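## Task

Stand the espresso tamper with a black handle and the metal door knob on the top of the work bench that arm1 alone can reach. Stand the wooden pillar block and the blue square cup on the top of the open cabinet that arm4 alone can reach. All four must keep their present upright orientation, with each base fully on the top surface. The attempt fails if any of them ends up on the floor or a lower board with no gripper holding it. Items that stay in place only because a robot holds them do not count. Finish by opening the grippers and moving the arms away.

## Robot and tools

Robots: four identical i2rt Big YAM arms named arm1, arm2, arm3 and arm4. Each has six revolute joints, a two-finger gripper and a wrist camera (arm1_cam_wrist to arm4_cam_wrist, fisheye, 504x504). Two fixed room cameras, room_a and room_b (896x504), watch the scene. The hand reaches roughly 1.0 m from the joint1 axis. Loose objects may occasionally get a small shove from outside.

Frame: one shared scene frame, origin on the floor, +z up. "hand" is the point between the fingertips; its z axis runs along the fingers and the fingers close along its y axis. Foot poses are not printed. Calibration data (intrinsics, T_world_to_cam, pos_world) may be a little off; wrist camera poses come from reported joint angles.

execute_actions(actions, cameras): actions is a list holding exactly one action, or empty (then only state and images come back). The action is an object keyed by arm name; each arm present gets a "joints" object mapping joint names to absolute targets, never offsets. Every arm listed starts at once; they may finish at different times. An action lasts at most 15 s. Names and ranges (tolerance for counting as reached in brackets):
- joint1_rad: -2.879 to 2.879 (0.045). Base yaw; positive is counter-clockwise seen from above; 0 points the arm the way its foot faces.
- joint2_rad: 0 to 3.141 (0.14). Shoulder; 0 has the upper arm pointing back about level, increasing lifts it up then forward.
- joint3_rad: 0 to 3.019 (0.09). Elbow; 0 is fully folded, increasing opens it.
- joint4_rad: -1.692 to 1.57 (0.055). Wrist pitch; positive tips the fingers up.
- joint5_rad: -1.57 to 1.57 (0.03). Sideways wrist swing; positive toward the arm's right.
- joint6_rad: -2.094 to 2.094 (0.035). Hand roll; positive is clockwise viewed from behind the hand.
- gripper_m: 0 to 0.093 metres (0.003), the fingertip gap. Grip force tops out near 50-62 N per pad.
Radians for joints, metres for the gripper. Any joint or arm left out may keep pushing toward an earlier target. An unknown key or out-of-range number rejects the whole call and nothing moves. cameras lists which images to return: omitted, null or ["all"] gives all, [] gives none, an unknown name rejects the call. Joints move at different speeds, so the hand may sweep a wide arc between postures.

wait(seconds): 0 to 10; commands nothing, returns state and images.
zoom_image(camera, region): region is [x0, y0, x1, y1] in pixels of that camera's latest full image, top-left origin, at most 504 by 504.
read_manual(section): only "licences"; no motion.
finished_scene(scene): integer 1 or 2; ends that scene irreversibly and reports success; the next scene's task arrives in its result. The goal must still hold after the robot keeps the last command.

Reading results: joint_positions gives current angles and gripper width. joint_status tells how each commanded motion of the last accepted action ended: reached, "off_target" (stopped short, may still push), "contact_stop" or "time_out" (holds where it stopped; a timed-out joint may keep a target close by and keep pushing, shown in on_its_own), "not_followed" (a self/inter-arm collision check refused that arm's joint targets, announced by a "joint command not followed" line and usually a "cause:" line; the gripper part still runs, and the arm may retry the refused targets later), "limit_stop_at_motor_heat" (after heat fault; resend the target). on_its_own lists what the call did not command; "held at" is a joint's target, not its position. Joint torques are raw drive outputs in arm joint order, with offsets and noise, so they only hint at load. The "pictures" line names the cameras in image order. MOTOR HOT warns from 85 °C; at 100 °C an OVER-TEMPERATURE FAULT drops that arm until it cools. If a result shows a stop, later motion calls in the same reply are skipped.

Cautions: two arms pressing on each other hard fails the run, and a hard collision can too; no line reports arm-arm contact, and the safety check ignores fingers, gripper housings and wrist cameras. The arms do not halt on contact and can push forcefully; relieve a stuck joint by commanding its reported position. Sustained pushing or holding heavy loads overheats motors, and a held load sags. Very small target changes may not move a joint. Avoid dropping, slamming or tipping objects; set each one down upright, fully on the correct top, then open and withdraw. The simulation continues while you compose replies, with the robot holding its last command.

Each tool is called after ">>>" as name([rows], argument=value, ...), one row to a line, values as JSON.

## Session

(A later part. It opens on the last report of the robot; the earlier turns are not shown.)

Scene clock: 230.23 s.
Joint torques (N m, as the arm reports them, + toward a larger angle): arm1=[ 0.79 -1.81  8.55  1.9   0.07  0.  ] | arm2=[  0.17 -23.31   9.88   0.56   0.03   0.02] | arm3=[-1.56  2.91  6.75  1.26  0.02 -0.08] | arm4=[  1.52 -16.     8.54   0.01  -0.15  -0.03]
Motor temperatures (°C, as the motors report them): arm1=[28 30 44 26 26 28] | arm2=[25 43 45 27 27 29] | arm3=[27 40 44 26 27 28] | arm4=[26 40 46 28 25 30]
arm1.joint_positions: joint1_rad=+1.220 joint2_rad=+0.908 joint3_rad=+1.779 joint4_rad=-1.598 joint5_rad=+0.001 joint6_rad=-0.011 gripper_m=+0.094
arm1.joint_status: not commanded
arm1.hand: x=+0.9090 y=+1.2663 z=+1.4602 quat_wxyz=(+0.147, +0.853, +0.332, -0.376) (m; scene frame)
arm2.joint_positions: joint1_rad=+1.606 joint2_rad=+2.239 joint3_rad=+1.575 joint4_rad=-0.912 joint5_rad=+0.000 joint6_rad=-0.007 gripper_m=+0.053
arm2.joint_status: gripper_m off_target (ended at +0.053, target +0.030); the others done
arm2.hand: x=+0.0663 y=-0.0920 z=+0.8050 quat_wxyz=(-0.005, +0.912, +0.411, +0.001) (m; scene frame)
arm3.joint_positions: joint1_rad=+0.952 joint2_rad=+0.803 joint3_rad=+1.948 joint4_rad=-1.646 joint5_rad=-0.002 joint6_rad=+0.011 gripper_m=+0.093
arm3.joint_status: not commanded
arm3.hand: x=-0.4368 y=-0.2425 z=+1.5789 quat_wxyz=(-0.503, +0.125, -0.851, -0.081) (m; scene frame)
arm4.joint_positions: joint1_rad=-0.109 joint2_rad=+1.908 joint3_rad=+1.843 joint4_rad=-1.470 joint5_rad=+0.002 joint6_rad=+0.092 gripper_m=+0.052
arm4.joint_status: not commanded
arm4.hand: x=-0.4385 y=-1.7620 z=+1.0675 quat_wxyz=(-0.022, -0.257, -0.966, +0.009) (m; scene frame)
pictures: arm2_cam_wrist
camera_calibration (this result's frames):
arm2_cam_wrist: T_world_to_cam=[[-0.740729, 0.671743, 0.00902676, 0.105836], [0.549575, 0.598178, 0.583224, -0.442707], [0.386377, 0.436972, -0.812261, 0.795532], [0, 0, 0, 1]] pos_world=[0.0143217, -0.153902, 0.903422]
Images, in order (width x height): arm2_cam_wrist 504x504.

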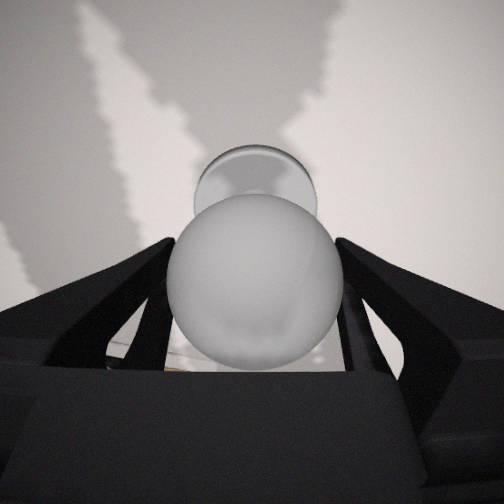

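>>> execute_actions([
  {"arm2":{"joints":{"joint1_rad":-1.05,"joint2_rad":2.19,"joint3_rad":1.845}},"arm4":{"joints":{"joint1_rad":-0.62,"joint2_rad":2.09,"joint4_rad":-1.28}},"arm1":{"joints":{"joint3_rad":1.86}}},
], cameras=["arm1_cam_wrist","arm2_cam_wrist","arm4_cam_wrist","room_b"])

Scene clock: 251.37 s.
Joint torques (N m, as the arm reports them, + toward a larger angle): arm1=[ 0.85 -0.99  9.98  1.94  0.08  0.01] | arm2=[ -0.14 -24.46  12.67   0.42  -0.03   0.01] | arm3=[-1.61  2.9   6.72  1.24  0.   -0.08] | arm4=[ -0.01 -19.77   8.84   0.49  -0.07  -0.02]
Motor temperatures (°C, as the motors report them): arm1=[28 29 45 26 26 28] | arm2=[25 48 44 27 27 29] | arm3=[27 37 43 26 27 28] | arm4=[26 41 47 28 25 30]
arm1.joint_positions: joint1_rad=+1.220 joint2_rad=+0.904 joint3_rad=+1.818 joint4_rad=-1.598 joint5_rad=+0.001 joint6_rad=-0.011 gripper_m=+0.094
arm1.joint_status: all done
arm1.hand: x=+0.9139 y=+1.2710 z=+1.4777 quat_wxyz=(+0.154, +0.845, +0.328, -0.394) (m; scene frame)
arm2.joint_positions: joint1_rad=-1.055 joint2_rad=+2.191 joint3_rad=+1.829 joint4_rad=-0.893 joint5_rad=+0.002 joint6_rad=-0.005 gripper_m=+0.053
arm2.joint_status: all done
arm2.hand: x=+0.6561 y=+1.0685 z=+0.9359 quat_wxyz=(-0.125, +0.607, -0.779, -0.100) (m; scene frame)
arm3.joint_positions: joint1_rad=+0.952 joint2_rad=+0.803 joint3_rad=+1.948 joint4_rad=-1.646 joint5_rad=-0.002 joint6_rad=+0.011 gripper_m=+0.093
arm3.joint_status: not commanded
arm3.hand: x=-0.4368 y=-0.2425 z=+1.5789 quat_wxyz=(-0.503, +0.125, -0.851, -0.081) (m; scene frame)
arm4.joint_positions: joint1_rad=-0.609 joint2_rad=+2.122 joint3_rad=+1.835 joint4_rad=-1.285 joint5_rad=+0.001 joint6_rad=+0.092 gripper_m=+0.052
arm4.joint_status: all done
arm4.hand: x=-0.5986 y=-2.0287 z=+0.9385 quat_wxyz=(-0.005, -0.488, -0.873, +0.004) (m; scene frame)
pictures: arm1_cam_wrist, arm2_cam_wrist, arm4_cam_wrist, room_b
camera_calibration (this result's frames):
arm1_cam_wrist: T_world_to_cam=[[-0.671631, 0.740885, -0.000171937, -0.324173], [0.716389, 0.649366, -0.255168, -1.10082], [-0.188939, -0.171502, -0.966897, 1.94003], [0, 0, 0, 1]] pos_world=[0.937436, 1.28773, 1.59486]
arm2_cam_wrist: T_world_to_cam=[[0.966786, -0.255497, -0.00679765, -0.352784], [-0.242535, -0.92548, 0.29097, 0.883872], [-0.0806329, -0.279657, -0.956708, 1.37422], [0, 0, 0, 1]] pos_world=[0.666244, 1.11218, 1.05515]
arm4_cam_wrist: T_world_to_cam=[[-0.848708, -0.528457, 0.020687, -1.60318], [-0.419245, 0.696127, 0.582787, 0.615693], [-0.322379, 0.485943, -0.812361, 1.68162], [0, 0, 0, 1]] pos_world=[-0.560388, -2.09298, 1.04043]
Images, in order (width x height): arm1_cam_wrist 504x504, arm2_cam_wrist 504x504, arm4_cam_wrist 504x504, room_b 896x504.

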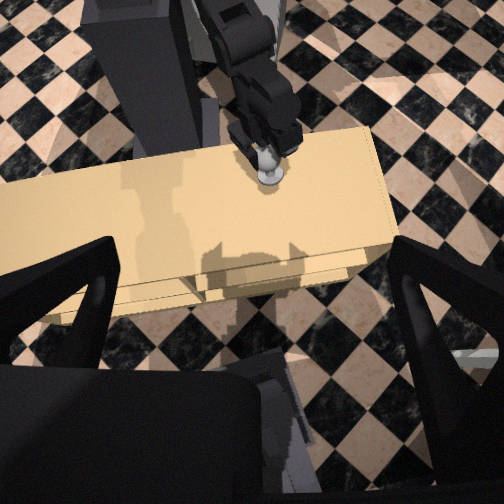

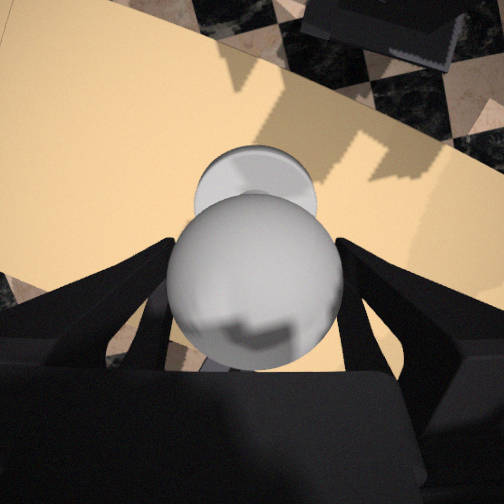

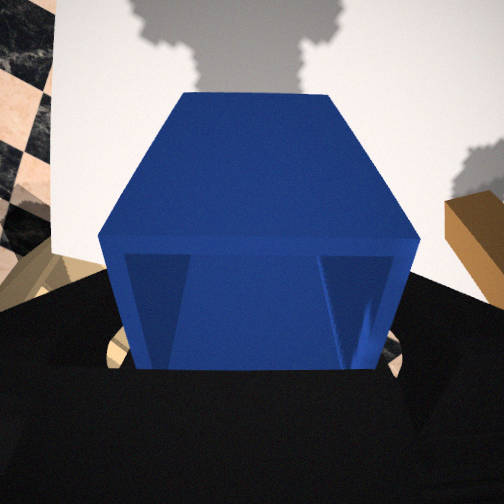

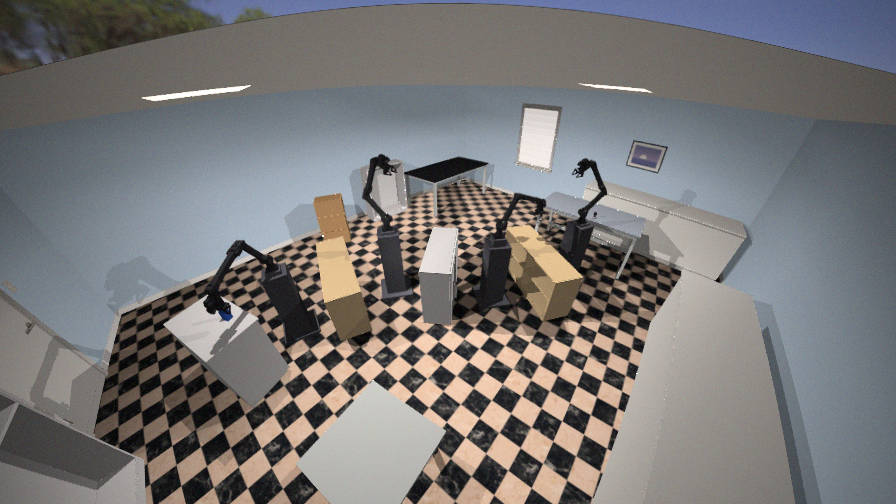

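>>> execute_actions([
  {"arm2":{"joints":{"joint2_rad":2.575,"joint4_rad":-0.78}},"arm4":{"joints":{"joint2_rad":2.18,"joint4_rad":-1.18}}},
], cameras=["arm2_cam_wrist","arm4_cam_wrist"])

Scene clock: 264.53 s.
Joint torques (N m, as the arm reports them, + toward a larger angle): arm1=[ 0.81 -1.08  9.96  1.97  0.08  0.  ] | arm2=[ -0.41 -26.54  10.05   0.37   0.01   0.  ] | arm3=[-1.44  2.82  6.71  1.22  0.01 -0.09] | arm4=[ -0.06 -18.62   8.73   0.83  -0.08  -0.03]
Motor temperatures (°C, as the motors report them): arm1=[28 29 46 27 26 28] | arm2=[25 50 46 27 27 29] | arm3=[27 37 42 26 27 28] | arm4=[26 43 47 28 25 30]
arm1.joint_positions: joint1_rad=+1.220 joint2_rad=+0.904 joint3_rad=+1.818 joint4_rad=-1.598 joint5_rad=+0.001 joint6_rad=-0.011 gripper_m=+0.094
arm1.joint_status: not commanded
arm1.hand: x=+0.9139 y=+1.2710 z=+1.4777 quat_wxyz=(+0.154, +0.845, +0.328, -0.394) (m; scene frame)
arm2.joint_positions: joint1_rad=-1.055 joint2_rad=+2.591 joint3_rad=+1.828 joint4_rad=-0.789 joint5_rad=+0.001 joint6_rad=-0.005 gripper_m=+0.052
arm2.joint_status: all done
arm2.hand: x=+0.6372 y=+1.0023 z=+0.6663 quat_wxyz=(-0.008, +0.615, -0.788, -0.010) (m; scene frame)
arm3.joint_positions: joint1_rad=+0.952 joint2_rad=+0.803 joint3_rad=+1.948 joint4_rad=-1.646 joint5_rad=-0.002 joint6_rad=+0.011 gripper_m=+0.093
arm3.joint_status: not commanded
arm3.hand: x=-0.4368 y=-0.2425 z=+1.5789 quat_wxyz=(-0.503, +0.125, -0.851, -0.081) (m; scene frame)
arm4.joint_positions: joint1_rad=-0.609 joint2_rad=+2.191 joint3_rad=+1.835 joint4_rad=-1.193 joint5_rad=+0.001 joint6_rad=+0.092 gripper_m=+0.052
arm4.joint_status: all done
arm4.hand: x=-0.5884 y=-2.0425 z=+0.8954 quat_wxyz=(-0.015, -0.488, -0.873, +0.009) (m; scene frame)
pictures: arm2_cam_wrist, arm4_cam_wrist
camera_calibration (this result's frames):
arm2_cam_wrist: T_world_to_cam=[[0.966861, -0.255239, -0.00564245, -0.354292], [-0.208646, -0.802714, 0.558674, 0.573508], [-0.147125, -0.538983, -0.829368, 1.3137], [0, 0, 0, 1]] pos_world=[0.655489, 1.07799, 0.767136]
arm4_cam_wrist: T_world_to_cam=[[-0.848946, -0.52815, 0.0186762, -1.59865], [-0.427296, 0.706772, 0.563818, 0.688676], [-0.31098, 0.470671, -0.825688, 1.64404], [0, 0, 0, 1]] pos_world=[-0.551636, -2.10487, 0.999032]
Images, in order (width x height): arm2_cam_wrist 504x504, arm4_cam_wrist 504x504.

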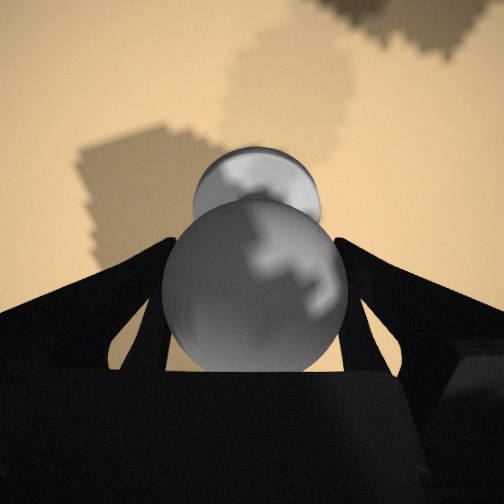

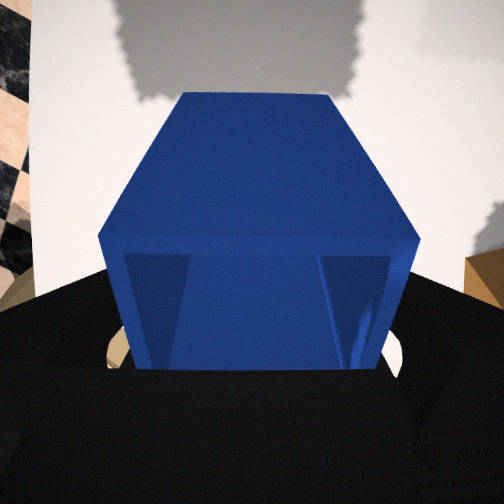

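>>> execute_actions([
  {"arm2":{"joints":{"joint2_rad":2.618}},"arm4":{"joints":{"joint2_rad":2.222}}},
], cameras=["arm1_cam_wrist","arm2_cam_wrist","arm4_cam_wrist"])

Scene clock: 269.07 s.
Joint torques (N m, as the arm reports them, + toward a larger angle): arm1=[ 0.86 -0.99  9.98  1.95  0.07  0.01] | arm2=[ -0.36 -23.96   9.98   0.35   0.01   0.  ] | arm3=[-1.54  2.96  6.78  1.25  0.01 -0.08] | arm4=[ -0.12 -17.84   8.61   0.7   -0.08  -0.03]
Motor temperatures (°C, as the motors report them): arm1=[28 29 46 27 26 28] | arm2=[25 51 45 27 27 29] | arm3=[27 36 42 26 27 28] | arm4=[26 43 47 28 25 30]
arm1.joint_positions: joint1_rad=+1.220 joint2_rad=+0.904 joint3_rad=+1.818 joint4_rad=-1.598 joint5_rad=+0.001 joint6_rad=-0.011 gripper_m=+0.094
arm1.joint_status: not commanded
arm1.hand: x=+0.9139 y=+1.2710 z=+1.4777 quat_wxyz=(+0.154, +0.845, +0.328, -0.394) (m; scene frame)
arm2.joint_positions: joint1_rad=-1.055 joint2_rad=+2.601 joint3_rad=+1.828 joint4_rad=-0.789 joint5_rad=+0.001 joint6_rad=-0.005 gripper_m=+0.052
arm2.joint_status: all done
arm2.hand: x=+0.6363 y=+0.9989 z=+0.6602 quat_wxyz=(-0.004, +0.615, -0.788, -0.007) (m; scene frame)
arm3.joint_positions: joint1_rad=+0.952 joint2_rad=+0.803 joint3_rad=+1.948 joint4_rad=-1.646 joint5_rad=-0.002 joint6_rad=+0.011 gripper_m=+0.093
arm3.joint_status: not commanded
arm3.hand: x=-0.4368 y=-0.2425 z=+1.5789 quat_wxyz=(-0.503, +0.125, -0.851, -0.081) (m; scene frame)
arm4.joint_positions: joint1_rad=-0.609 joint2_rad=+2.223 joint3_rad=+1.835 joint4_rad=-1.192 joint5_rad=+0.001 joint6_rad=+0.092 gripper_m=+0.052
arm4.joint_status: all done
arm4.hand: x=-0.5906 y=-2.0397 z=+0.8749 quat_wxyz=(-0.001, -0.488, -0.873, +0.002) (m; scene frame)
pictures: arm1_cam_wrist, arm2_cam_wrist, arm4_cam_wrist
camera_calibration (this result's frames):
arm1_cam_wrist: T_world_to_cam=[[-0.671631, 0.740885, -0.000171937, -0.324173], [0.716389, 0.649366, -0.255168, -1.10082], [-0.188939, -0.171502, -0.966897, 1.94003], [0, 0, 0, 1]] pos_world=[0.937436, 1.28773, 1.59486]
arm2_cam_wrist: T_world_to_cam=[[0.966864, -0.255232, -0.00557074, -0.35437], [-0.207267, -0.797529, 0.566558, 0.562729], [-0.149046, -0.54663, -0.824003, 1.312], [0, 0, 0, 1]] pos_world=[0.654811, 1.07552, 0.760297]
arm4_cam_wrist: T_world_to_cam=[[-0.848615, -0.528577, 0.02141, -1.6017], [-0.416277, 0.692201, 0.589552, 0.651606], [-0.326443, 0.49139, -0.807447, 1.64236], [0, 0, 0, 1]] pos_world=[-0.551844, -2.1047, 0.976252]
Images, in order (width x height): arm1_cam_wrist 504x504, arm2_cam_wrist 504x504, arm4_cam_wrist 504x504.

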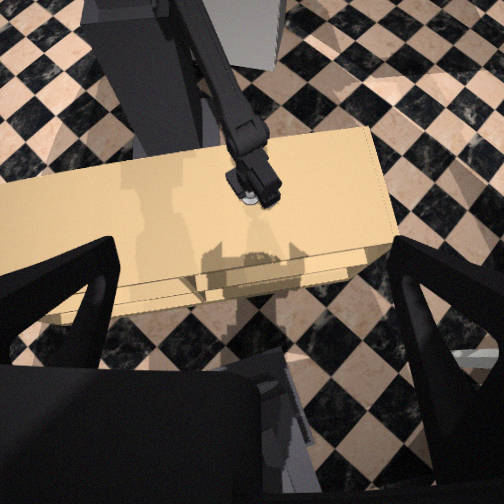

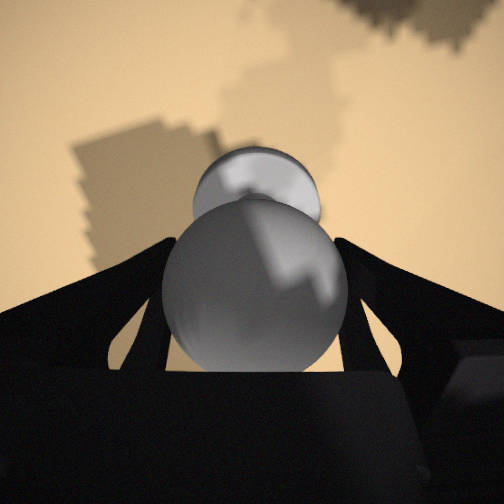

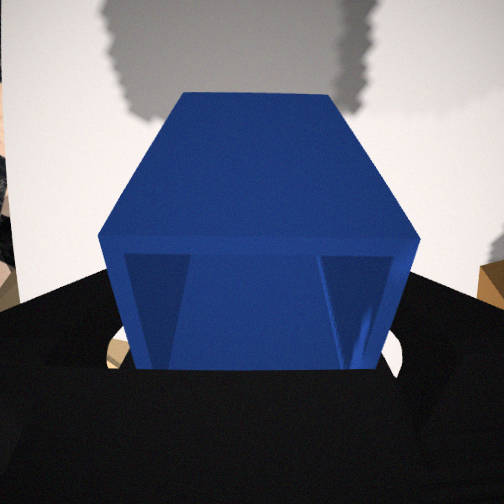

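>>> execute_actions([
  {"arm2":{"joints":{"joint2_rad":2.645}},"arm4":{"joints":{"joint2_rad":2.256,"joint4_rad":-1.15}}},
], cameras=["arm2_cam_wrist","arm4_cam_wrist"])

Scene clock: 273.40 s.
Joint torques (N m, as the arm reports them, + toward a larger angle): arm1=[ 0.8  -1.02  9.97  1.95  0.08  0.  ] | arm2=[ -0.29 -23.42   9.71   0.3    0.01  -0.01] | arm3=[-1.45  2.92  6.69  1.23  0.01 -0.09] | arm4=[ -0.09 -18.12   8.35   0.72  -0.07  -0.03]
Motor temperatures (°C, as the motors report them): arm1=[28 29 46 27 26 28] | arm2=[25 51 45 27 27 29] | arm3=[27 36 42 26 27 28] | arm4=[26 43 47 28 25 30]
arm1.joint_positions: joint1_rad=+1.220 joint2_rad=+0.904 joint3_rad=+1.818 joint4_rad=-1.598 joint5_rad=+0.001 joint6_rad=-0.011 gripper_m=+0.094
arm1.joint_status: not commanded
arm1.hand: x=+0.9139 y=+1.2710 z=+1.4777 quat_wxyz=(+0.154, +0.845, +0.328, -0.394) (m; scene frame)
arm2.joint_positions: joint1_rad=-1.055 joint2_rad=+2.622 joint3_rad=+1.828 joint4_rad=-0.788 joint5_rad=+0.001 joint6_rad=-0.005 gripper_m=+0.052
arm2.joint_status: all done
arm2.hand: x=+0.6344 y=+0.9918 z=+0.6470 quat_wxyz=(+0.004, +0.615, -0.788, -0.001) (m; scene frame)
arm3.joint_positions: joint1_rad=+0.952 joint2_rad=+0.803 joint3_rad=+1.948 joint4_rad=-1.646 joint5_rad=-0.002 joint6_rad=+0.011 gripper_m=+0.093
arm3.joint_status: not commanded
arm3.hand: x=-0.4368 y=-0.2425 z=+1.5789 quat_wxyz=(-0.503, +0.125, -0.851, -0.081) (m; scene frame)
arm4.joint_positions: joint1_rad=-0.609 joint2_rad=+2.257 joint3_rad=+1.835 joint4_rad=-1.163 joint5_rad=+0.001 joint6_rad=+0.092 gripper_m=+0.052
arm4.joint_status: all done
arm4.hand: x=-0.5891 y=-2.0418 z=+0.8528 quat_wxyz=(+0.002, -0.488, -0.873, +0.001) (m; scene frame)
pictures: arm2_cam_wrist, arm4_cam_wrist
camera_calibration (this result's frames):
arm2_cam_wrist: T_world_to_cam=[[0.966869, -0.255214, -0.00542758, -0.354527], [-0.204453, -0.786941, 0.582171, 0.541732], [-0.152849, -0.561773, -0.813049, 1.3073], [0, 0, 0, 1]] pos_world=[0.65336, 1.07024, 0.745592]
arm4_cam_wrist: T_world_to_cam=[[-0.848555, -0.528656, 0.0218693, -1.60159], [-0.414371, 0.689679, 0.593835, 0.659068], [-0.329017, 0.494839, -0.80429, 1.62884], [0, 0, 0, 1]] pos_world=[-0.55002, -2.10725, 0.953708]
Images, in order (width x height): arm2_cam_wrist 504x504, arm4_cam_wrist 504x504.

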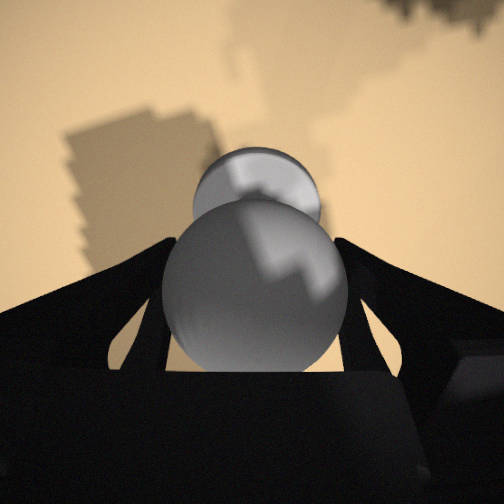

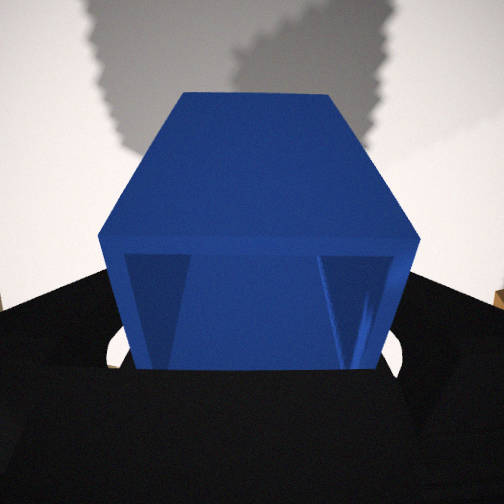

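>>> execute_actions(actions=[])

Scene clock: 285.40 s.
Joint torques (N m, as the arm reports them, + toward a larger angle): arm1=[ 0.8  -1.05  9.98  1.96  0.07  0.01] | arm2=[ -0.37 -23.35   9.74   0.27   0.     0.  ] | arm3=[-1.52  2.88  6.71  1.22  0.   -0.09] | arm4=[  0.05 -18.36   8.42   0.74  -0.07  -0.02]
Motor temperatures (°C, as the motors report them): arm1=[28 29 47 27 26 28] | arm2=[25 51 44 27 27 29] | arm3=[27 36 42 26 27 28] | arm4=[26 43 47 28 25 30]
arm1.joint_positions: joint1_rad=+1.220 joint2_rad=+0.904 joint3_rad=+1.818 joint4_rad=-1.598 joint5_rad=+0.001 joint6_rad=-0.011 gripper_m=+0.094
arm1.joint_status: not commanded
arm1.hand: x=+0.9139 y=+1.2710 z=+1.4777 quat_wxyz=(+0.154, +0.845, +0.328, -0.394) (m; scene frame)
arm2.joint_positions: joint1_rad=-1.055 joint2_rad=+2.622 joint3_rad=+1.828 joint4_rad=-0.788 joint5_rad=+0.001 joint6_rad=-0.005 gripper_m=+0.052
arm2.joint_status: all done
arm2.hand: x=+0.6344 y=+0.9918 z=+0.6470 quat_wxyz=(+0.004, +0.615, -0.788, -0.001) (m; scene frame)
arm3.joint_positions: joint1_rad=+0.952 joint2_rad=+0.803 joint3_rad=+1.948 joint4_rad=-1.646 joint5_rad=-0.002 joint6_rad=+0.011 gripper_m=+0.093
arm3.joint_status: not commanded
arm3.hand: x=-0.4368 y=-0.2425 z=+1.5789 quat_wxyz=(-0.503, +0.125, -0.851, -0.081) (m; scene frame)
arm4.joint_positions: joint1_rad=-0.609 joint2_rad=+2.257 joint3_rad=+1.835 joint4_rad=-1.163 joint5_rad=+0.001 joint6_rad=+0.092 gripper_m=+0.052
arm4.joint_status: all done
arm4.hand: x=-0.5891 y=-2.0418 z=+0.8528 quat_wxyz=(+0.002, -0.488, -0.873, +0.001) (m; scene frame)
pictures: arm1_cam_wrist, arm2_cam_wrist, arm3_cam_wrist, arm4_cam_wrist, room_a, room_b
camera_calibration (this result's frames):
arm1_cam_wrist: T_world_to_cam=[[-0.671631, 0.740885, -0.000171937, -0.324173], [0.716389, 0.649366, -0.255168, -1.10082], [-0.188939, -0.171502, -0.966897, 1.94003], [0, 0, 0, 1]] pos_world=[0.937436, 1.28773, 1.59486]
arm2_cam_wrist: T_world_to_cam=[[0.966869, -0.255214, -0.00542758, -0.354527], [-0.204453, -0.786941, 0.582171, 0.541732], [-0.152849, -0.561773, -0.813049, 1.3073], [0, 0, 0, 1]] pos_world=[0.65336, 1.07024, 0.745592]
arm3_cam_wrist: T_world_to_cam=[[0.28915, -0.956688, -0.0337591, -0.0532554], [-0.868064, -0.247171, -0.430547, 0.246681], [0.403555, 0.153798, -0.901937, 1.76147], [0, 0, 0, 1]] pos_world=[-0.481315, -0.260886, 1.69314]
arm4_cam_wrist: T_world_to_cam=[[-0.848555, -0.528656, 0.0218693, -1.60159], [-0.414371, 0.689679, 0.593835, 0.659068], [-0.329017, 0.494839, -0.80429, 1.62884], [0, 0, 0, 1]] pos_world=[-0.55002, -2.10725, 0.953708]
Images, in order (width x height): arm1_cam_wrist 504x504, arm2_cam_wrist 504x504, arm3_cam_wrist 504x504, arm4_cam_wrist 504x504, room_a 896x504, room_b 896x504.

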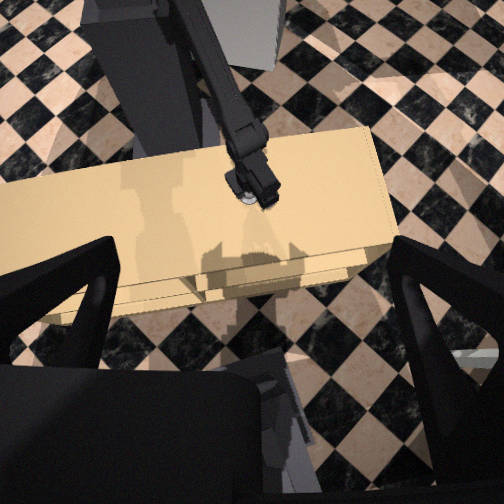

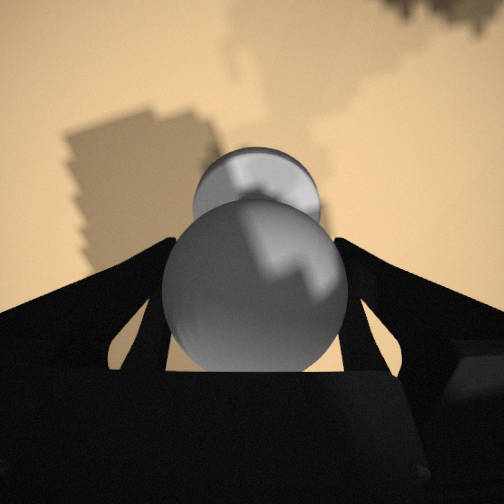

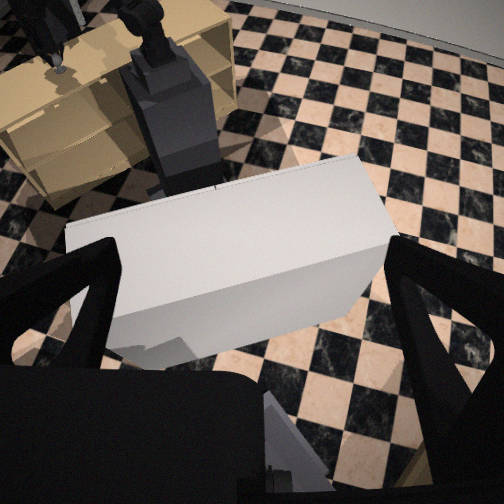

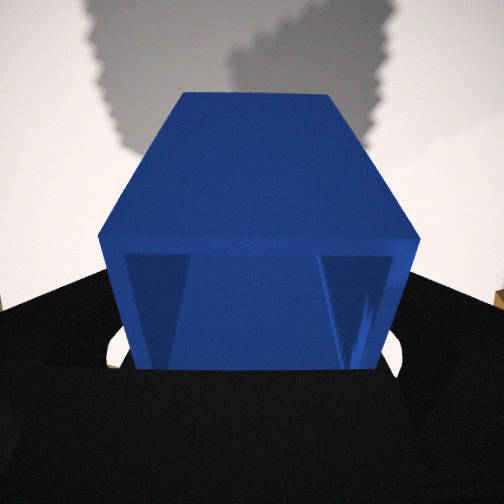

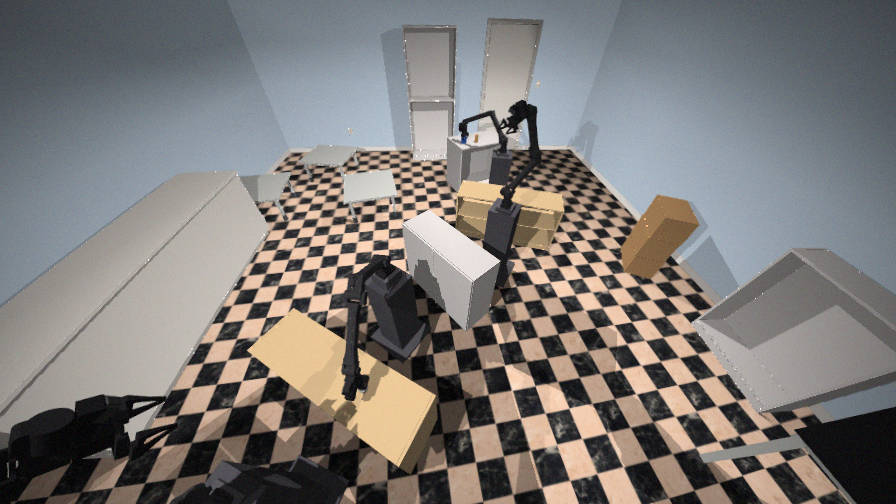

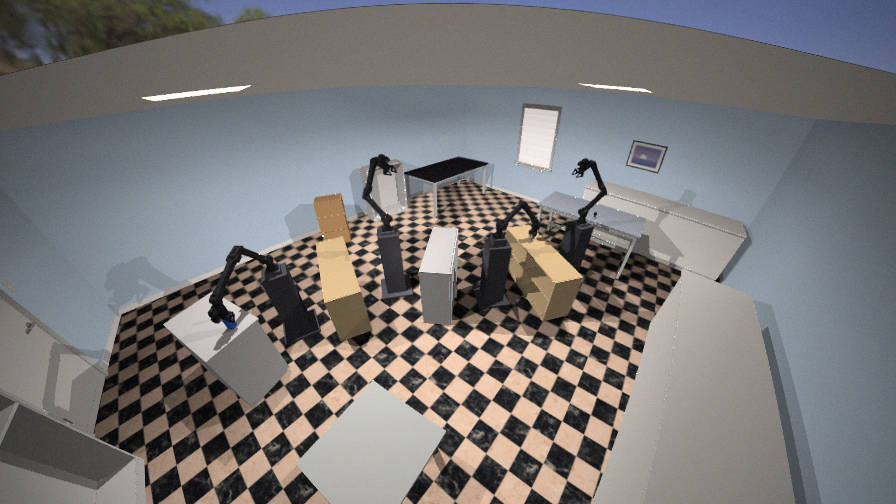

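>>> execute_actions([
  {"arm2": {"joints": {"joint2_rad": 2.625, "gripper_m": 0.093}}, "arm4": {"joints": {"joint2_rad": 2.288, "joint4_rad": -1.14}}},
], cameras=["arm2_cam_wrist", "arm4_cam_wrist"])

Scene clock: 289.27 s.
Joint torques (N m, as the arm reports them, + toward a larger angle): arm1=[ 0.85 -1.1   9.99  1.94  0.07  0.  ] | arm2=[ -0.38 -24.95   9.7    0.28   0.01   0.  ] | arm3=[-1.3   2.77  6.71  1.2   0.01 -0.1 ] | arm4=[ -0.19 -17.08   8.43   0.61  -0.05  -0.04]
Motor temperatures (°C, as the motors report them): arm1=[28 29 47 27 26 28] | arm2=[25 51 44 27 27 29] | arm3=[27 36 42 26 27 28] | arm4=[26 43 47 28 25 30]
arm1.joint_positions: joint1_rad=+1.220 joint2_rad=+0.904 joint3_rad=+1.818 joint4_rad=-1.598 joint5_rad=+0.001 joint6_rad=-0.011 gripper_m=+0.094
arm1.joint_status: not commanded
arm1.hand: x=+0.9139 y=+1.2710 z=+1.4777 quat_wxyz=(+0.154, +0.845, +0.328, -0.394) (m; scene frame)
arm2.joint_positions: joint1_rad=-1.055 joint2_rad=+2.622 joint3_rad=+1.828 joint4_rad=-0.788 joint5_rad=+0.001 joint6_rad=-0.005 gripper_m=+0.093
arm2.joint_status: all done
arm2.hand: x=+0.6344 y=+0.9918 z=+0.6470 quat_wxyz=(+0.004, +0.615, -0.788, -0.001) (m; scene frame)
arm3.joint_positions: joint1_rad=+0.952 joint2_rad=+0.803 joint3_rad=+1.948 joint4_rad=-1.646 joint5_rad=-0.002 joint6_rad=+0.011 gripper_m=+0.093
arm3.joint_status: not commanded
arm3.hand: x=-0.4368 y=-0.2425 z=+1.5789 quat_wxyz=(-0.503, +0.125, -0.851, -0.081) (m; scene frame)
arm4.joint_positions: joint1_rad=-0.609 joint2_rad=+2.272 joint3_rad=+1.835 joint4_rad=-1.149 joint5_rad=+0.000 joint6_rad=+0.093 gripper_m=+0.052
arm4.joint_status: all done
arm4.hand: x=-0.5883 y=-2.0428 z=+0.8433 quat_wxyz=(+0.002, -0.488, -0.873, +0.001) (m; scene frame)
pictures: arm2_cam_wrist, arm4_cam_wrist
camera_calibration (this result's frames):
arm2_cam_wrist: T_world_to_cam=[[0.966869, -0.255214, -0.00542758, -0.354527], [-0.204453, -0.786941, 0.582171, 0.541732], [-0.152849, -0.561773, -0.813049, 1.3073], [0, 0, 0, 1]] pos_world=[0.65336, 1.07024, 0.745592]
arm4_cam_wrist: T_world_to_cam=[[-0.848755, -0.528347, 0.0215559, -1.60046], [-0.414015, 0.689341, 0.594475, 0.664701], [-0.328949, 0.495639, -0.803825, 1.6232], [0, 0, 0, 1]] pos_world=[-0.54925, -2.10832, 0.944119]
Images, in order (width x height): arm2_cam_wrist 504x504, arm4_cam_wrist 504x504.

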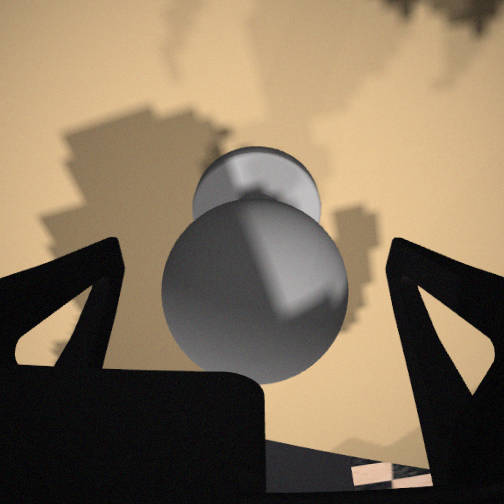

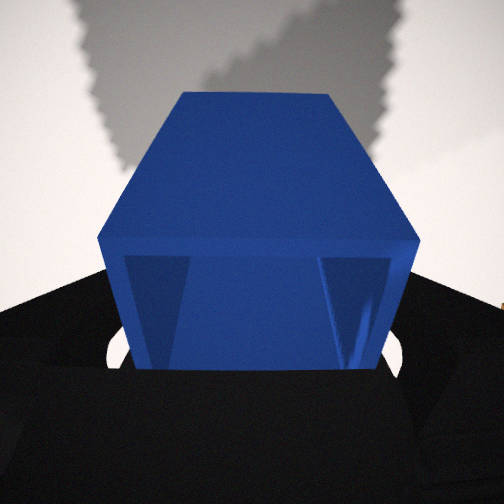

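>>> execute_actions([
  {"arm1": {"joints": {"joint1_rad": 1.232, "joint2_rad": 1.15}}, "arm2": {"joints": {"joint2_rad": 1.15, "joint4_rad": -1.65}}, "arm4": {"joints": {"joint2_rad": 2.305, "joint4_rad": -1.13}}},
], cameras=["arm1_cam_wrist", "arm4_cam_wrist", "room_a"])

Scene clock: 309.30 s.
Joint torques (N m, as the arm reports them, + toward a larger angle): arm1=[ 1.1  -6.64  9.75  1.68  0.08  0.01] | arm2=[-0.44 -6.18  9.69  0.47  0.01 -0.01] | arm3=[-1.37  2.72  6.74  1.21  0.   -0.09] | arm4=[  0.04 -15.72   8.38   0.94  -0.08  -0.04]
Motor temperatures (°C, as the motors report them): arm1=[28 29 47 27 26 28] | arm2=[25 53 43 27 27 29] | arm3=[27 35 42 26 27 28] | arm4=[26 43 47 28 25 30]
arm1.joint_positions: joint1_rad=+1.225 joint2_rad=+1.154 joint3_rad=+1.836 joint4_rad=-1.598 joint5_rad=+0.001 joint6_rad=-0.011 gripper_m=+0.094
arm1.joint_status: all done
arm1.hand: x=+0.8332 y=+1.1947 z=+1.4090 quat_wxyz=(+0.117, +0.884, +0.346, -0.293) (m; scene frame)
arm2.joint_positions: joint1_rad=-1.055 joint2_rad=+1.144 joint3_rad=+1.845 joint4_rad=-1.636 joint5_rad=+0.001 joint6_rad=-0.005 gripper_m=+0.093
arm2.joint_status: all done
arm2.hand: x=+0.5677 y=+0.7103 z=+1.4557 quat_wxyz=(-0.248, +0.583, -0.749, -0.195) (m; scene frame)
arm3.joint_positions: joint1_rad=+0.952 joint2_rad=+0.803 joint3_rad=+1.948 joint4_rad=-1.646 joint5_rad=-0.002 joint6_rad=+0.011 gripper_m=+0.093
arm3.joint_status: not commanded
arm3.hand: x=-0.4368 y=-0.2425 z=+1.5789 quat_wxyz=(-0.503, +0.125, -0.851, -0.081) (m; scene frame)
arm4.joint_positions: joint1_rad=-0.609 joint2_rad=+2.272 joint3_rad=+1.835 joint4_rad=-1.149 joint5_rad=+0.000 joint6_rad=+0.093 gripper_m=+0.052
arm4.joint_status: all done
arm4.hand: x=-0.5882 y=-2.0429 z=+0.8433 quat_wxyz=(+0.002, -0.488, -0.873, +0.001) (m; scene frame)
pictures: arm1_cam_wrist, arm4_cam_wrist, room_a
camera_calibration (this result's frames):
arm1_cam_wrist: T_world_to_cam=[[-0.676706, 0.736253, -0.000777266, -0.311271], [0.73603, 0.676473, -0.0253793, -1.38358], [-0.0181598, -0.0177464, -0.999678, 1.56542], [0, 0, 0, 1]] pos_world=[0.836145, 1.19291, 1.52956]
arm4_cam_wrist: T_world_to_cam=[[-0.848759, -0.528342, 0.021523, -1.60041], [-0.414152, 0.689522, 0.59417, 0.665323], [-0.328765, 0.495393, -0.804051, 1.62305], [0, 0, 0, 1]] pos_world=[-0.549217, -2.10837, 0.944148]
Images, in order (width x height): arm1_cam_wrist 504x504, arm4_cam_wrist 504x504, room_a 896x504.

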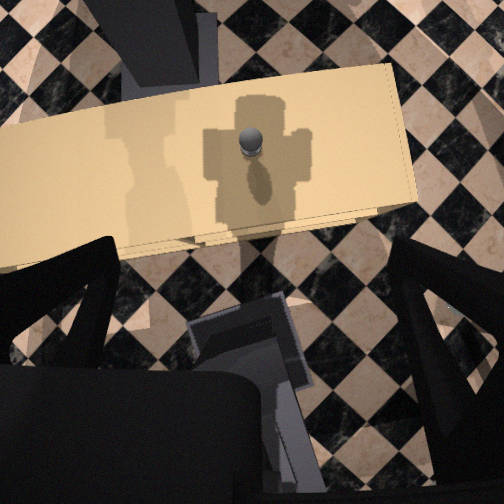

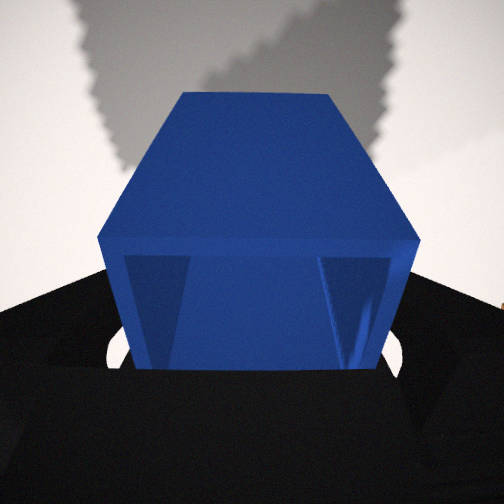

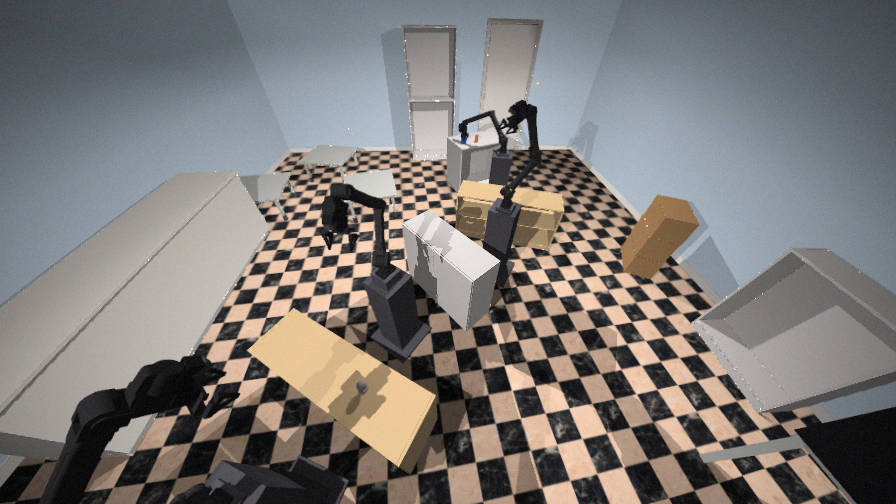

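>>> execute_actions([
  {"arm1": {"joints": {"joint1_rad": 1.24, "joint2_rad": 2.505, "joint3_rad": 1.84, "joint4_rad": -0.86}}, "arm2": {"joints": {"joint1_rad": -0.3, "joint2_rad": 0.9}}, "arm4": {"joints": {"joint2_rad": 2.275, "joint4_rad": -1.149, "gripper_m": 0.093}}},
], cameras=["arm1_cam_wrist", "arm4_cam_wrist", "room_a"])

Scene clock: 341.20 s.
Joint torques (N m, as the arm reports them, + toward a larger angle): arm1=[  1.09 -27.68   8.79   0.99   0.07   0.01] | arm2=[-0.07 -1.76  8.61  0.72  0.06 -0.01] | arm3=[-1.51  2.71  6.74  1.22  0.01 -0.1 ] | arm4=[ -0.02 -18.15   8.35   0.23  -0.09  -0.02]
Motor temperatures (°C, as the motors report them): arm1=[28 30 47 26 26 28] | arm2=[25 45 43 27 27 29] | arm3=[27 35 41 26 27 28] | arm4=[26 43 48 28 25 30]
arm1.joint_positions: joint1_rad=+1.233 joint2_rad=+2.532 joint3_rad=+1.812 joint4_rad=-0.869 joint5_rad=+0.001 joint6_rad=-0.011 gripper_m=+0.094
arm1.joint_status: all done
arm1.hand: x=+0.6448 y=+1.0047 z=+0.6499 quat_wxyz=(-0.001, +0.929, +0.371, +0.016) (m; scene frame)
arm2.joint_positions: joint1_rad=-0.313 joint2_rad=+0.906 joint3_rad=+1.839 joint4_rad=-1.636 joint5_rad=+0.000 joint6_rad=-0.005 gripper_m=+0.093
arm2.joint_status: all done
arm2.hand: x=+0.3563 y=+0.5829 z=+1.5223 quat_wxyz=(-0.219, +0.778, -0.463, -0.364) (m; scene frame)
arm3.joint_positions: joint1_rad=+0.952 joint2_rad=+0.803 joint3_rad=+1.948 joint4_rad=-1.646 joint5_rad=-0.002 joint6_rad=+0.011 gripper_m=+0.093
arm3.joint_status: not commanded
arm3.hand: x=-0.4368 y=-0.2425 z=+1.5789 quat_wxyz=(-0.503, +0.125, -0.851, -0.081) (m; scene frame)
arm4.joint_positions: joint1_rad=-0.609 joint2_rad=+2.273 joint3_rad=+1.835 joint4_rad=-1.149 joint5_rad=+0.000 joint6_rad=+0.093 gripper_m=+0.093
arm4.joint_status: all done
arm4.hand: x=-0.5883 y=-2.0428 z=+0.8428 quat_wxyz=(+0.002, -0.488, -0.873, +0.001) (m; scene frame)
pictures: arm1_cam_wrist, arm4_cam_wrist, room_a
camera_calibration (this result's frames):
arm1_cam_wrist: T_world_to_cam=[[-0.686626, 0.726992, -0.00512494, -0.280947], [0.578276, 0.550413, 0.602198, -1.31504], [0.440614, 0.410521, -0.79833, -0.0571842], [0, 0, 0, 1]] pos_world=[0.592745, 0.951534, 0.74482]
arm4_cam_wrist: T_world_to_cam=[[-0.84875, -0.528353, 0.0215889, -1.60049], [-0.413878, 0.68916, 0.59478, 0.664426], [-0.329132, 0.495885, -0.803598, 1.623], [0, 0, 0, 1]] pos_world=[-0.549243, -2.10834, 0.943601]
Images, in order (width x height): arm1_cam_wrist 504x504, arm4_cam_wrist 504x504, room_a 896x504.

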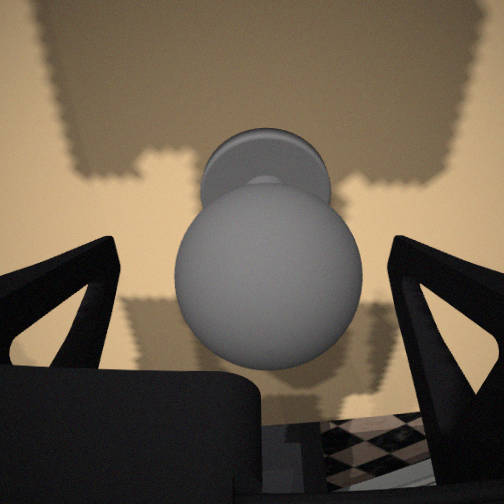

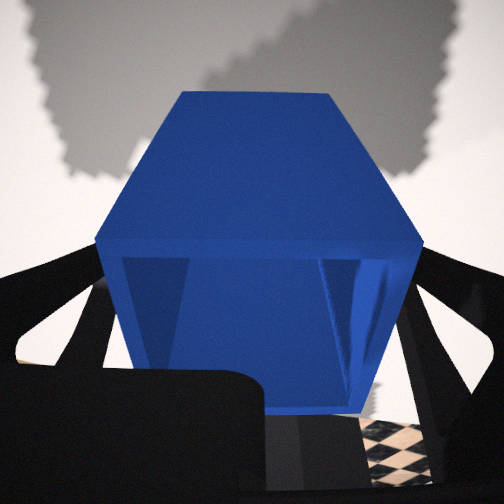

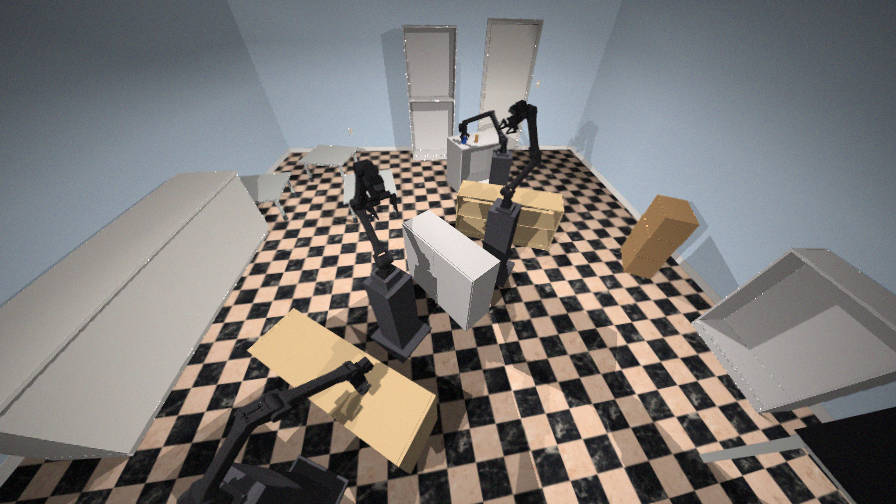

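>>> execute_actions([
  {"arm1": {"joints": {"joint4_rad": -0.84, "gripper_m": 0.03}}},
], cameras=["arm1_cam_wrist"])

Scene clock: 353.77 s.
Joint torques (N m, as the arm reports them, + toward a larger angle): arm1=[  1.1  -27.79   8.82   1.03   0.09   0.  ] | arm2=[ 0.04 -1.77  8.69  0.72  0.06  0.  ] | arm3=[-1.35  2.85  6.75  1.19  0.01 -0.08] | arm4=[  0.   -18.15   8.39   0.24  -0.06  -0.03]
Motor temperatures (°C, as the motors report them): arm1=[28 37 46 26 26 28] | arm2=[25 44 42 27 27 29] | arm3=[27 34 41 26 27 28] | arm4=[26 44 48 28 25 30]
arm1.joint_positions: joint1_rad=+1.234 joint2_rad=+2.532 joint3_rad=+1.812 joint4_rad=-0.850 joint5_rad=+0.001 joint6_rad=-0.011 gripper_m=+0.052
arm1.joint_status: gripper_m off_target (ended at +0.052, target +0.030); the others done
arm1.hand: x=+0.6417 y=+1.0011 z=+0.6498 quat_wxyz=(+0.003, +0.929, +0.371, +0.007) (m; scene frame)
arm2.joint_positions: joint1_rad=-0.313 joint2_rad=+0.906 joint3_rad=+1.839 joint4_rad=-1.636 joint5_rad=+0.000 joint6_rad=-0.005 gripper_m=+0.093
arm2.joint_status: not commanded
arm2.hand: x=+0.3563 y=+0.5829 z=+1.5223 quat_wxyz=(-0.219, +0.778, -0.463, -0.364) (m; scene frame)
arm3.joint_positions: joint1_rad=+0.952 joint2_rad=+0.803 joint3_rad=+1.948 joint4_rad=-1.646 joint5_rad=-0.002 joint6_rad=+0.011 gripper_m=+0.093
arm3.joint_status: not commanded
arm3.hand: x=-0.4368 y=-0.2425 z=+1.5789 quat_wxyz=(-0.503, +0.125, -0.851, -0.081) (m; scene frame)
arm4.joint_positions: joint1_rad=-0.609 joint2_rad=+2.273 joint3_rad=+1.835 joint4_rad=-1.149 joint5_rad=+0.000 joint6_rad=+0.093 gripper_m=+0.093
arm4.joint_status: not commanded
arm4.hand: x=-0.5883 y=-2.0428 z=+0.8428 quat_wxyz=(+0.002, -0.488, -0.873, +0.001) (m; scene frame)
pictures: arm1_cam_wrist
camera_calibration (this result's frames):
arm1_cam_wrist: T_world_to_cam=[[-0.68683, 0.726802, -0.004966, -0.280266], [0.586484, 0.558239, 0.58686, -1.31437], [0.429303, 0.400161, -0.809673, -0.0294373], [0, 0, 0, 1]] pos_world=[0.590997, 0.949208, 0.746123]
Images, in order (width x height): arm1_cam_wrist 504x504.

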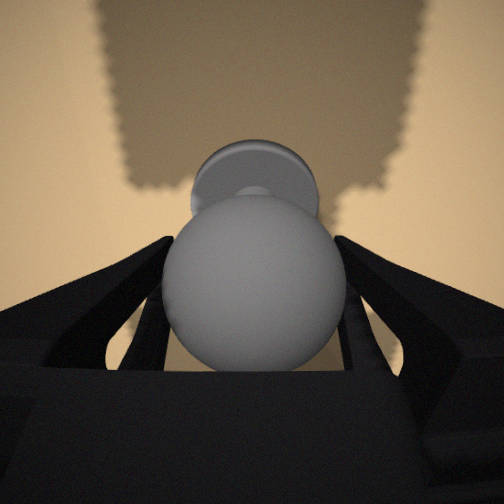

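>>> execute_actions([
  {"arm1": {"joints": {"joint1_rad": -0.55, "joint2_rad": 2.21, "joint4_rad": -1.09}}, "arm4": {"joints": {"joint2_rad": 1.3, "joint4_rad": -1.6}}},
], cameras=["arm1_cam_wrist", "arm4_cam_wrist", "room_b"])

Scene clock: 373.07 s.
Joint torques (N m, as the arm reports them, + toward a larger angle): arm1=[  0.39 -25.75   8.92   0.58   0.04   0.  ] | arm2=[ 0.09 -1.74  8.63  0.72  0.06  0.01] | arm3=[-1.51  2.88  6.73  1.27  0.01 -0.09] | arm4=[ 0.03 -6.72  8.21  0.89 -0.07 -0.03]
Motor temperatures (°C, as the motors report them): arm1=[28 41 46 26 26 28] | arm2=[25 43 42 27 27 29] | arm3=[27 34 41 26 27 28] | arm4=[26 45 48 28 25 30]
arm1.joint_positions: joint1_rad=-0.550 joint2_rad=+2.225 joint3_rad=+1.832 joint4_rad=-1.084 joint5_rad=+0.002 joint6_rad=-0.010 gripper_m=+0.052
arm1.joint_status: all done
arm1.hand: x=+0.7734 y=+2.0357 z=+0.8575 quat_wxyz=(-0.029, +0.871, -0.489, -0.033) (m; scene frame)
arm2.joint_positions: joint1_rad=-0.313 joint2_rad=+0.906 joint3_rad=+1.839 joint4_rad=-1.636 joint5_rad=+0.000 joint6_rad=-0.005 gripper_m=+0.093
arm2.joint_status: not commanded
arm2.hand: x=+0.3563 y=+0.5829 z=+1.5223 quat_wxyz=(-0.219, +0.778, -0.463, -0.364) (m; scene frame)
arm3.joint_positions: joint1_rad=+0.952 joint2_rad=+0.803 joint3_rad=+1.948 joint4_rad=-1.646 joint5_rad=-0.002 joint6_rad=+0.011 gripper_m=+0.093
arm3.joint_status: not commanded
arm3.hand: x=-0.4368 y=-0.2425 z=+1.5789 quat_wxyz=(-0.503, +0.125, -0.851, -0.081) (m; scene frame)
arm4.joint_positions: joint1_rad=-0.609 joint2_rad=+1.304 joint3_rad=+1.843 joint4_rad=-1.593 joint5_rad=+0.000 joint6_rad=+0.093 gripper_m=+0.093
arm4.joint_status: all done
arm4.hand: x=-0.7249 y=-1.8579 z=+1.3681 quat_wxyz=(-0.239, -0.471, -0.842, +0.108) (m; scene frame)
pictures: arm1_cam_wrist, arm4_cam_wrist, room_b
camera_calibration (this result's frames):
arm1_cam_wrist: T_world_to_cam=[[0.855841, 0.516769, 0.0220381, -1.72942], [0.436503, -0.744455, 0.505225, 0.74683], [0.277491, -0.422773, -0.862706, 1.5064], [0, 0, 0, 1]] pos_world=[0.736098, 2.08656, 0.960378]
arm4_cam_wrist: T_world_to_cam=[[-0.847344, -0.530461, -0.0248794, -1.56943], [-0.529884, 0.841468, 0.105614, 1.03612], [-0.0350891, 0.102675, -0.994096, 1.65172], [0, 0, 0, 1]] pos_world=[-0.722864, -1.87398, 1.49349]
Images, in order (width x height): arm1_cam_wrist 504x504, arm4_cam_wrist 504x504, room_b 896x504.

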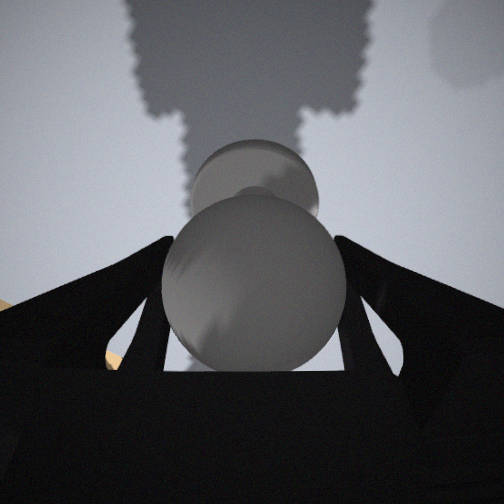

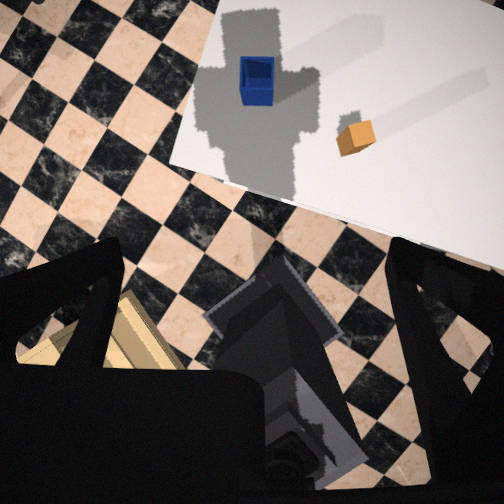

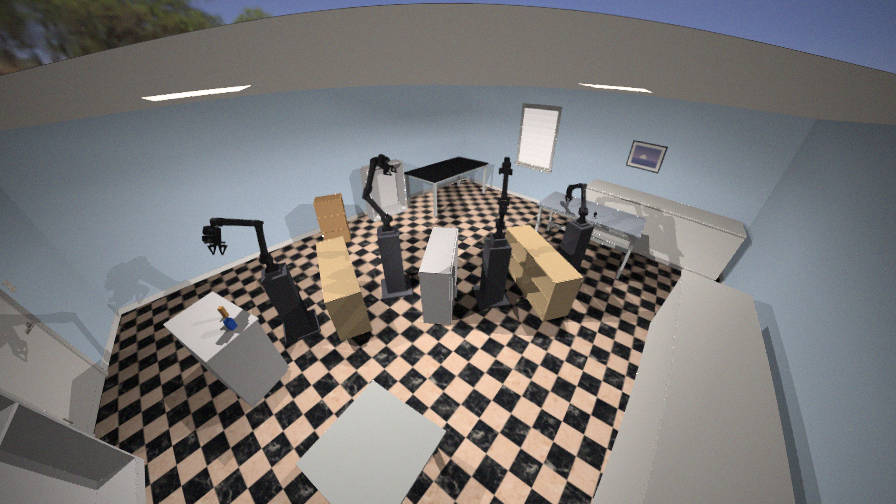

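>>> execute_actions([
  {"arm1": {"joints": {"joint2_rad": 2.28}}},
], cameras=["arm1_cam_wrist"])

Scene clock: 377.53 s.
Joint torques (N m, as the arm reports them, + toward a larger angle): arm1=[  0.26 -26.06   9.16   0.43   0.04   0.  ] | arm2=[ 0.08 -1.67  8.66  0.75  0.06  0.01] | arm3=[-1.46  2.78  6.73  1.21  0.01 -0.08] | arm4=[-0.13 -6.83  8.19  0.87 -0.08 -0.04]
Motor temperatures (°C, as the motors report them): arm1=[28 41 46 26 26 28] | arm2=[25 43 42 27 27 29] | arm3=[27 34 41 26 27 28] | arm4=[26 44 48 28 25 30]
arm1.joint_positions: joint1_rad=-0.550 joint2_rad=+2.296 joint3_rad=+1.825 joint4_rad=-1.084 joint5_rad=+0.002 joint6_rad=-0.010 gripper_m=+0.052
arm1.joint_status: all done
arm1.hand: x=+0.7815 y=+2.0235 z=+0.8085 quat_wxyz=(-0.009, +0.872, -0.490, +0.001) (m; scene frame)
arm2.joint_positions: joint1_rad=-0.313 joint2_rad=+0.906 joint3_rad=+1.839 joint4_rad=-1.636 joint5_rad=+0.000 joint6_rad=-0.005 gripper_m=+0.093
arm2.joint_status: not commanded
arm2.hand: x=+0.3563 y=+0.5829 z=+1.5223 quat_wxyz=(-0.219, +0.778, -0.463, -0.364) (m; scene frame)
arm3.joint_positions: joint1_rad=+0.952 joint2_rad=+0.803 joint3_rad=+1.948 joint4_rad=-1.646 joint5_rad=-0.002 joint6_rad=+0.011 gripper_m=+0.093
arm3.joint_status: not commanded
arm3.hand: x=-0.4368 y=-0.2425 z=+1.5789 quat_wxyz=(-0.503, +0.125, -0.851, -0.081) (m; scene frame)
arm4.joint_positions: joint1_rad=-0.609 joint2_rad=+1.304 joint3_rad=+1.843 joint4_rad=-1.593 joint5_rad=+0.000 joint6_rad=+0.093 gripper_m=+0.093
arm4.joint_status: not commanded
arm4.hand: x=-0.7249 y=-1.8579 z=+1.3681 quat_wxyz=(-0.239, -0.471, -0.842, +0.108) (m; scene frame)
pictures: arm1_cam_wrist
camera_calibration (this result's frames):
arm1_cam_wrist: T_world_to_cam=[[0.855564, 0.517253, 0.021453, -1.72924], [0.413932, -0.708378, 0.571718, 0.649791], [0.310919, -0.480261, -0.82017, 1.51252], [0, 0, 0, 1]] pos_world=[0.740235, 2.08116, 0.906122]
Images, in order (width x height): arm1_cam_wrist 504x504.

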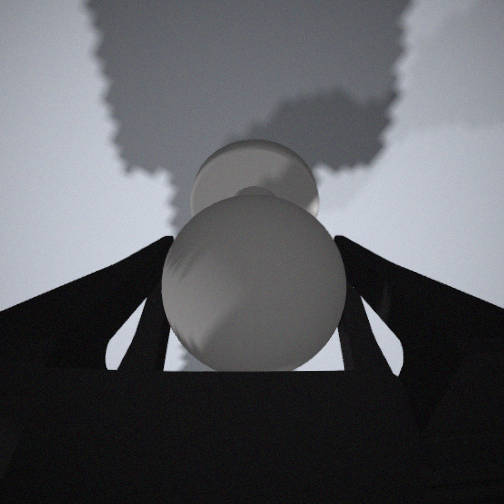

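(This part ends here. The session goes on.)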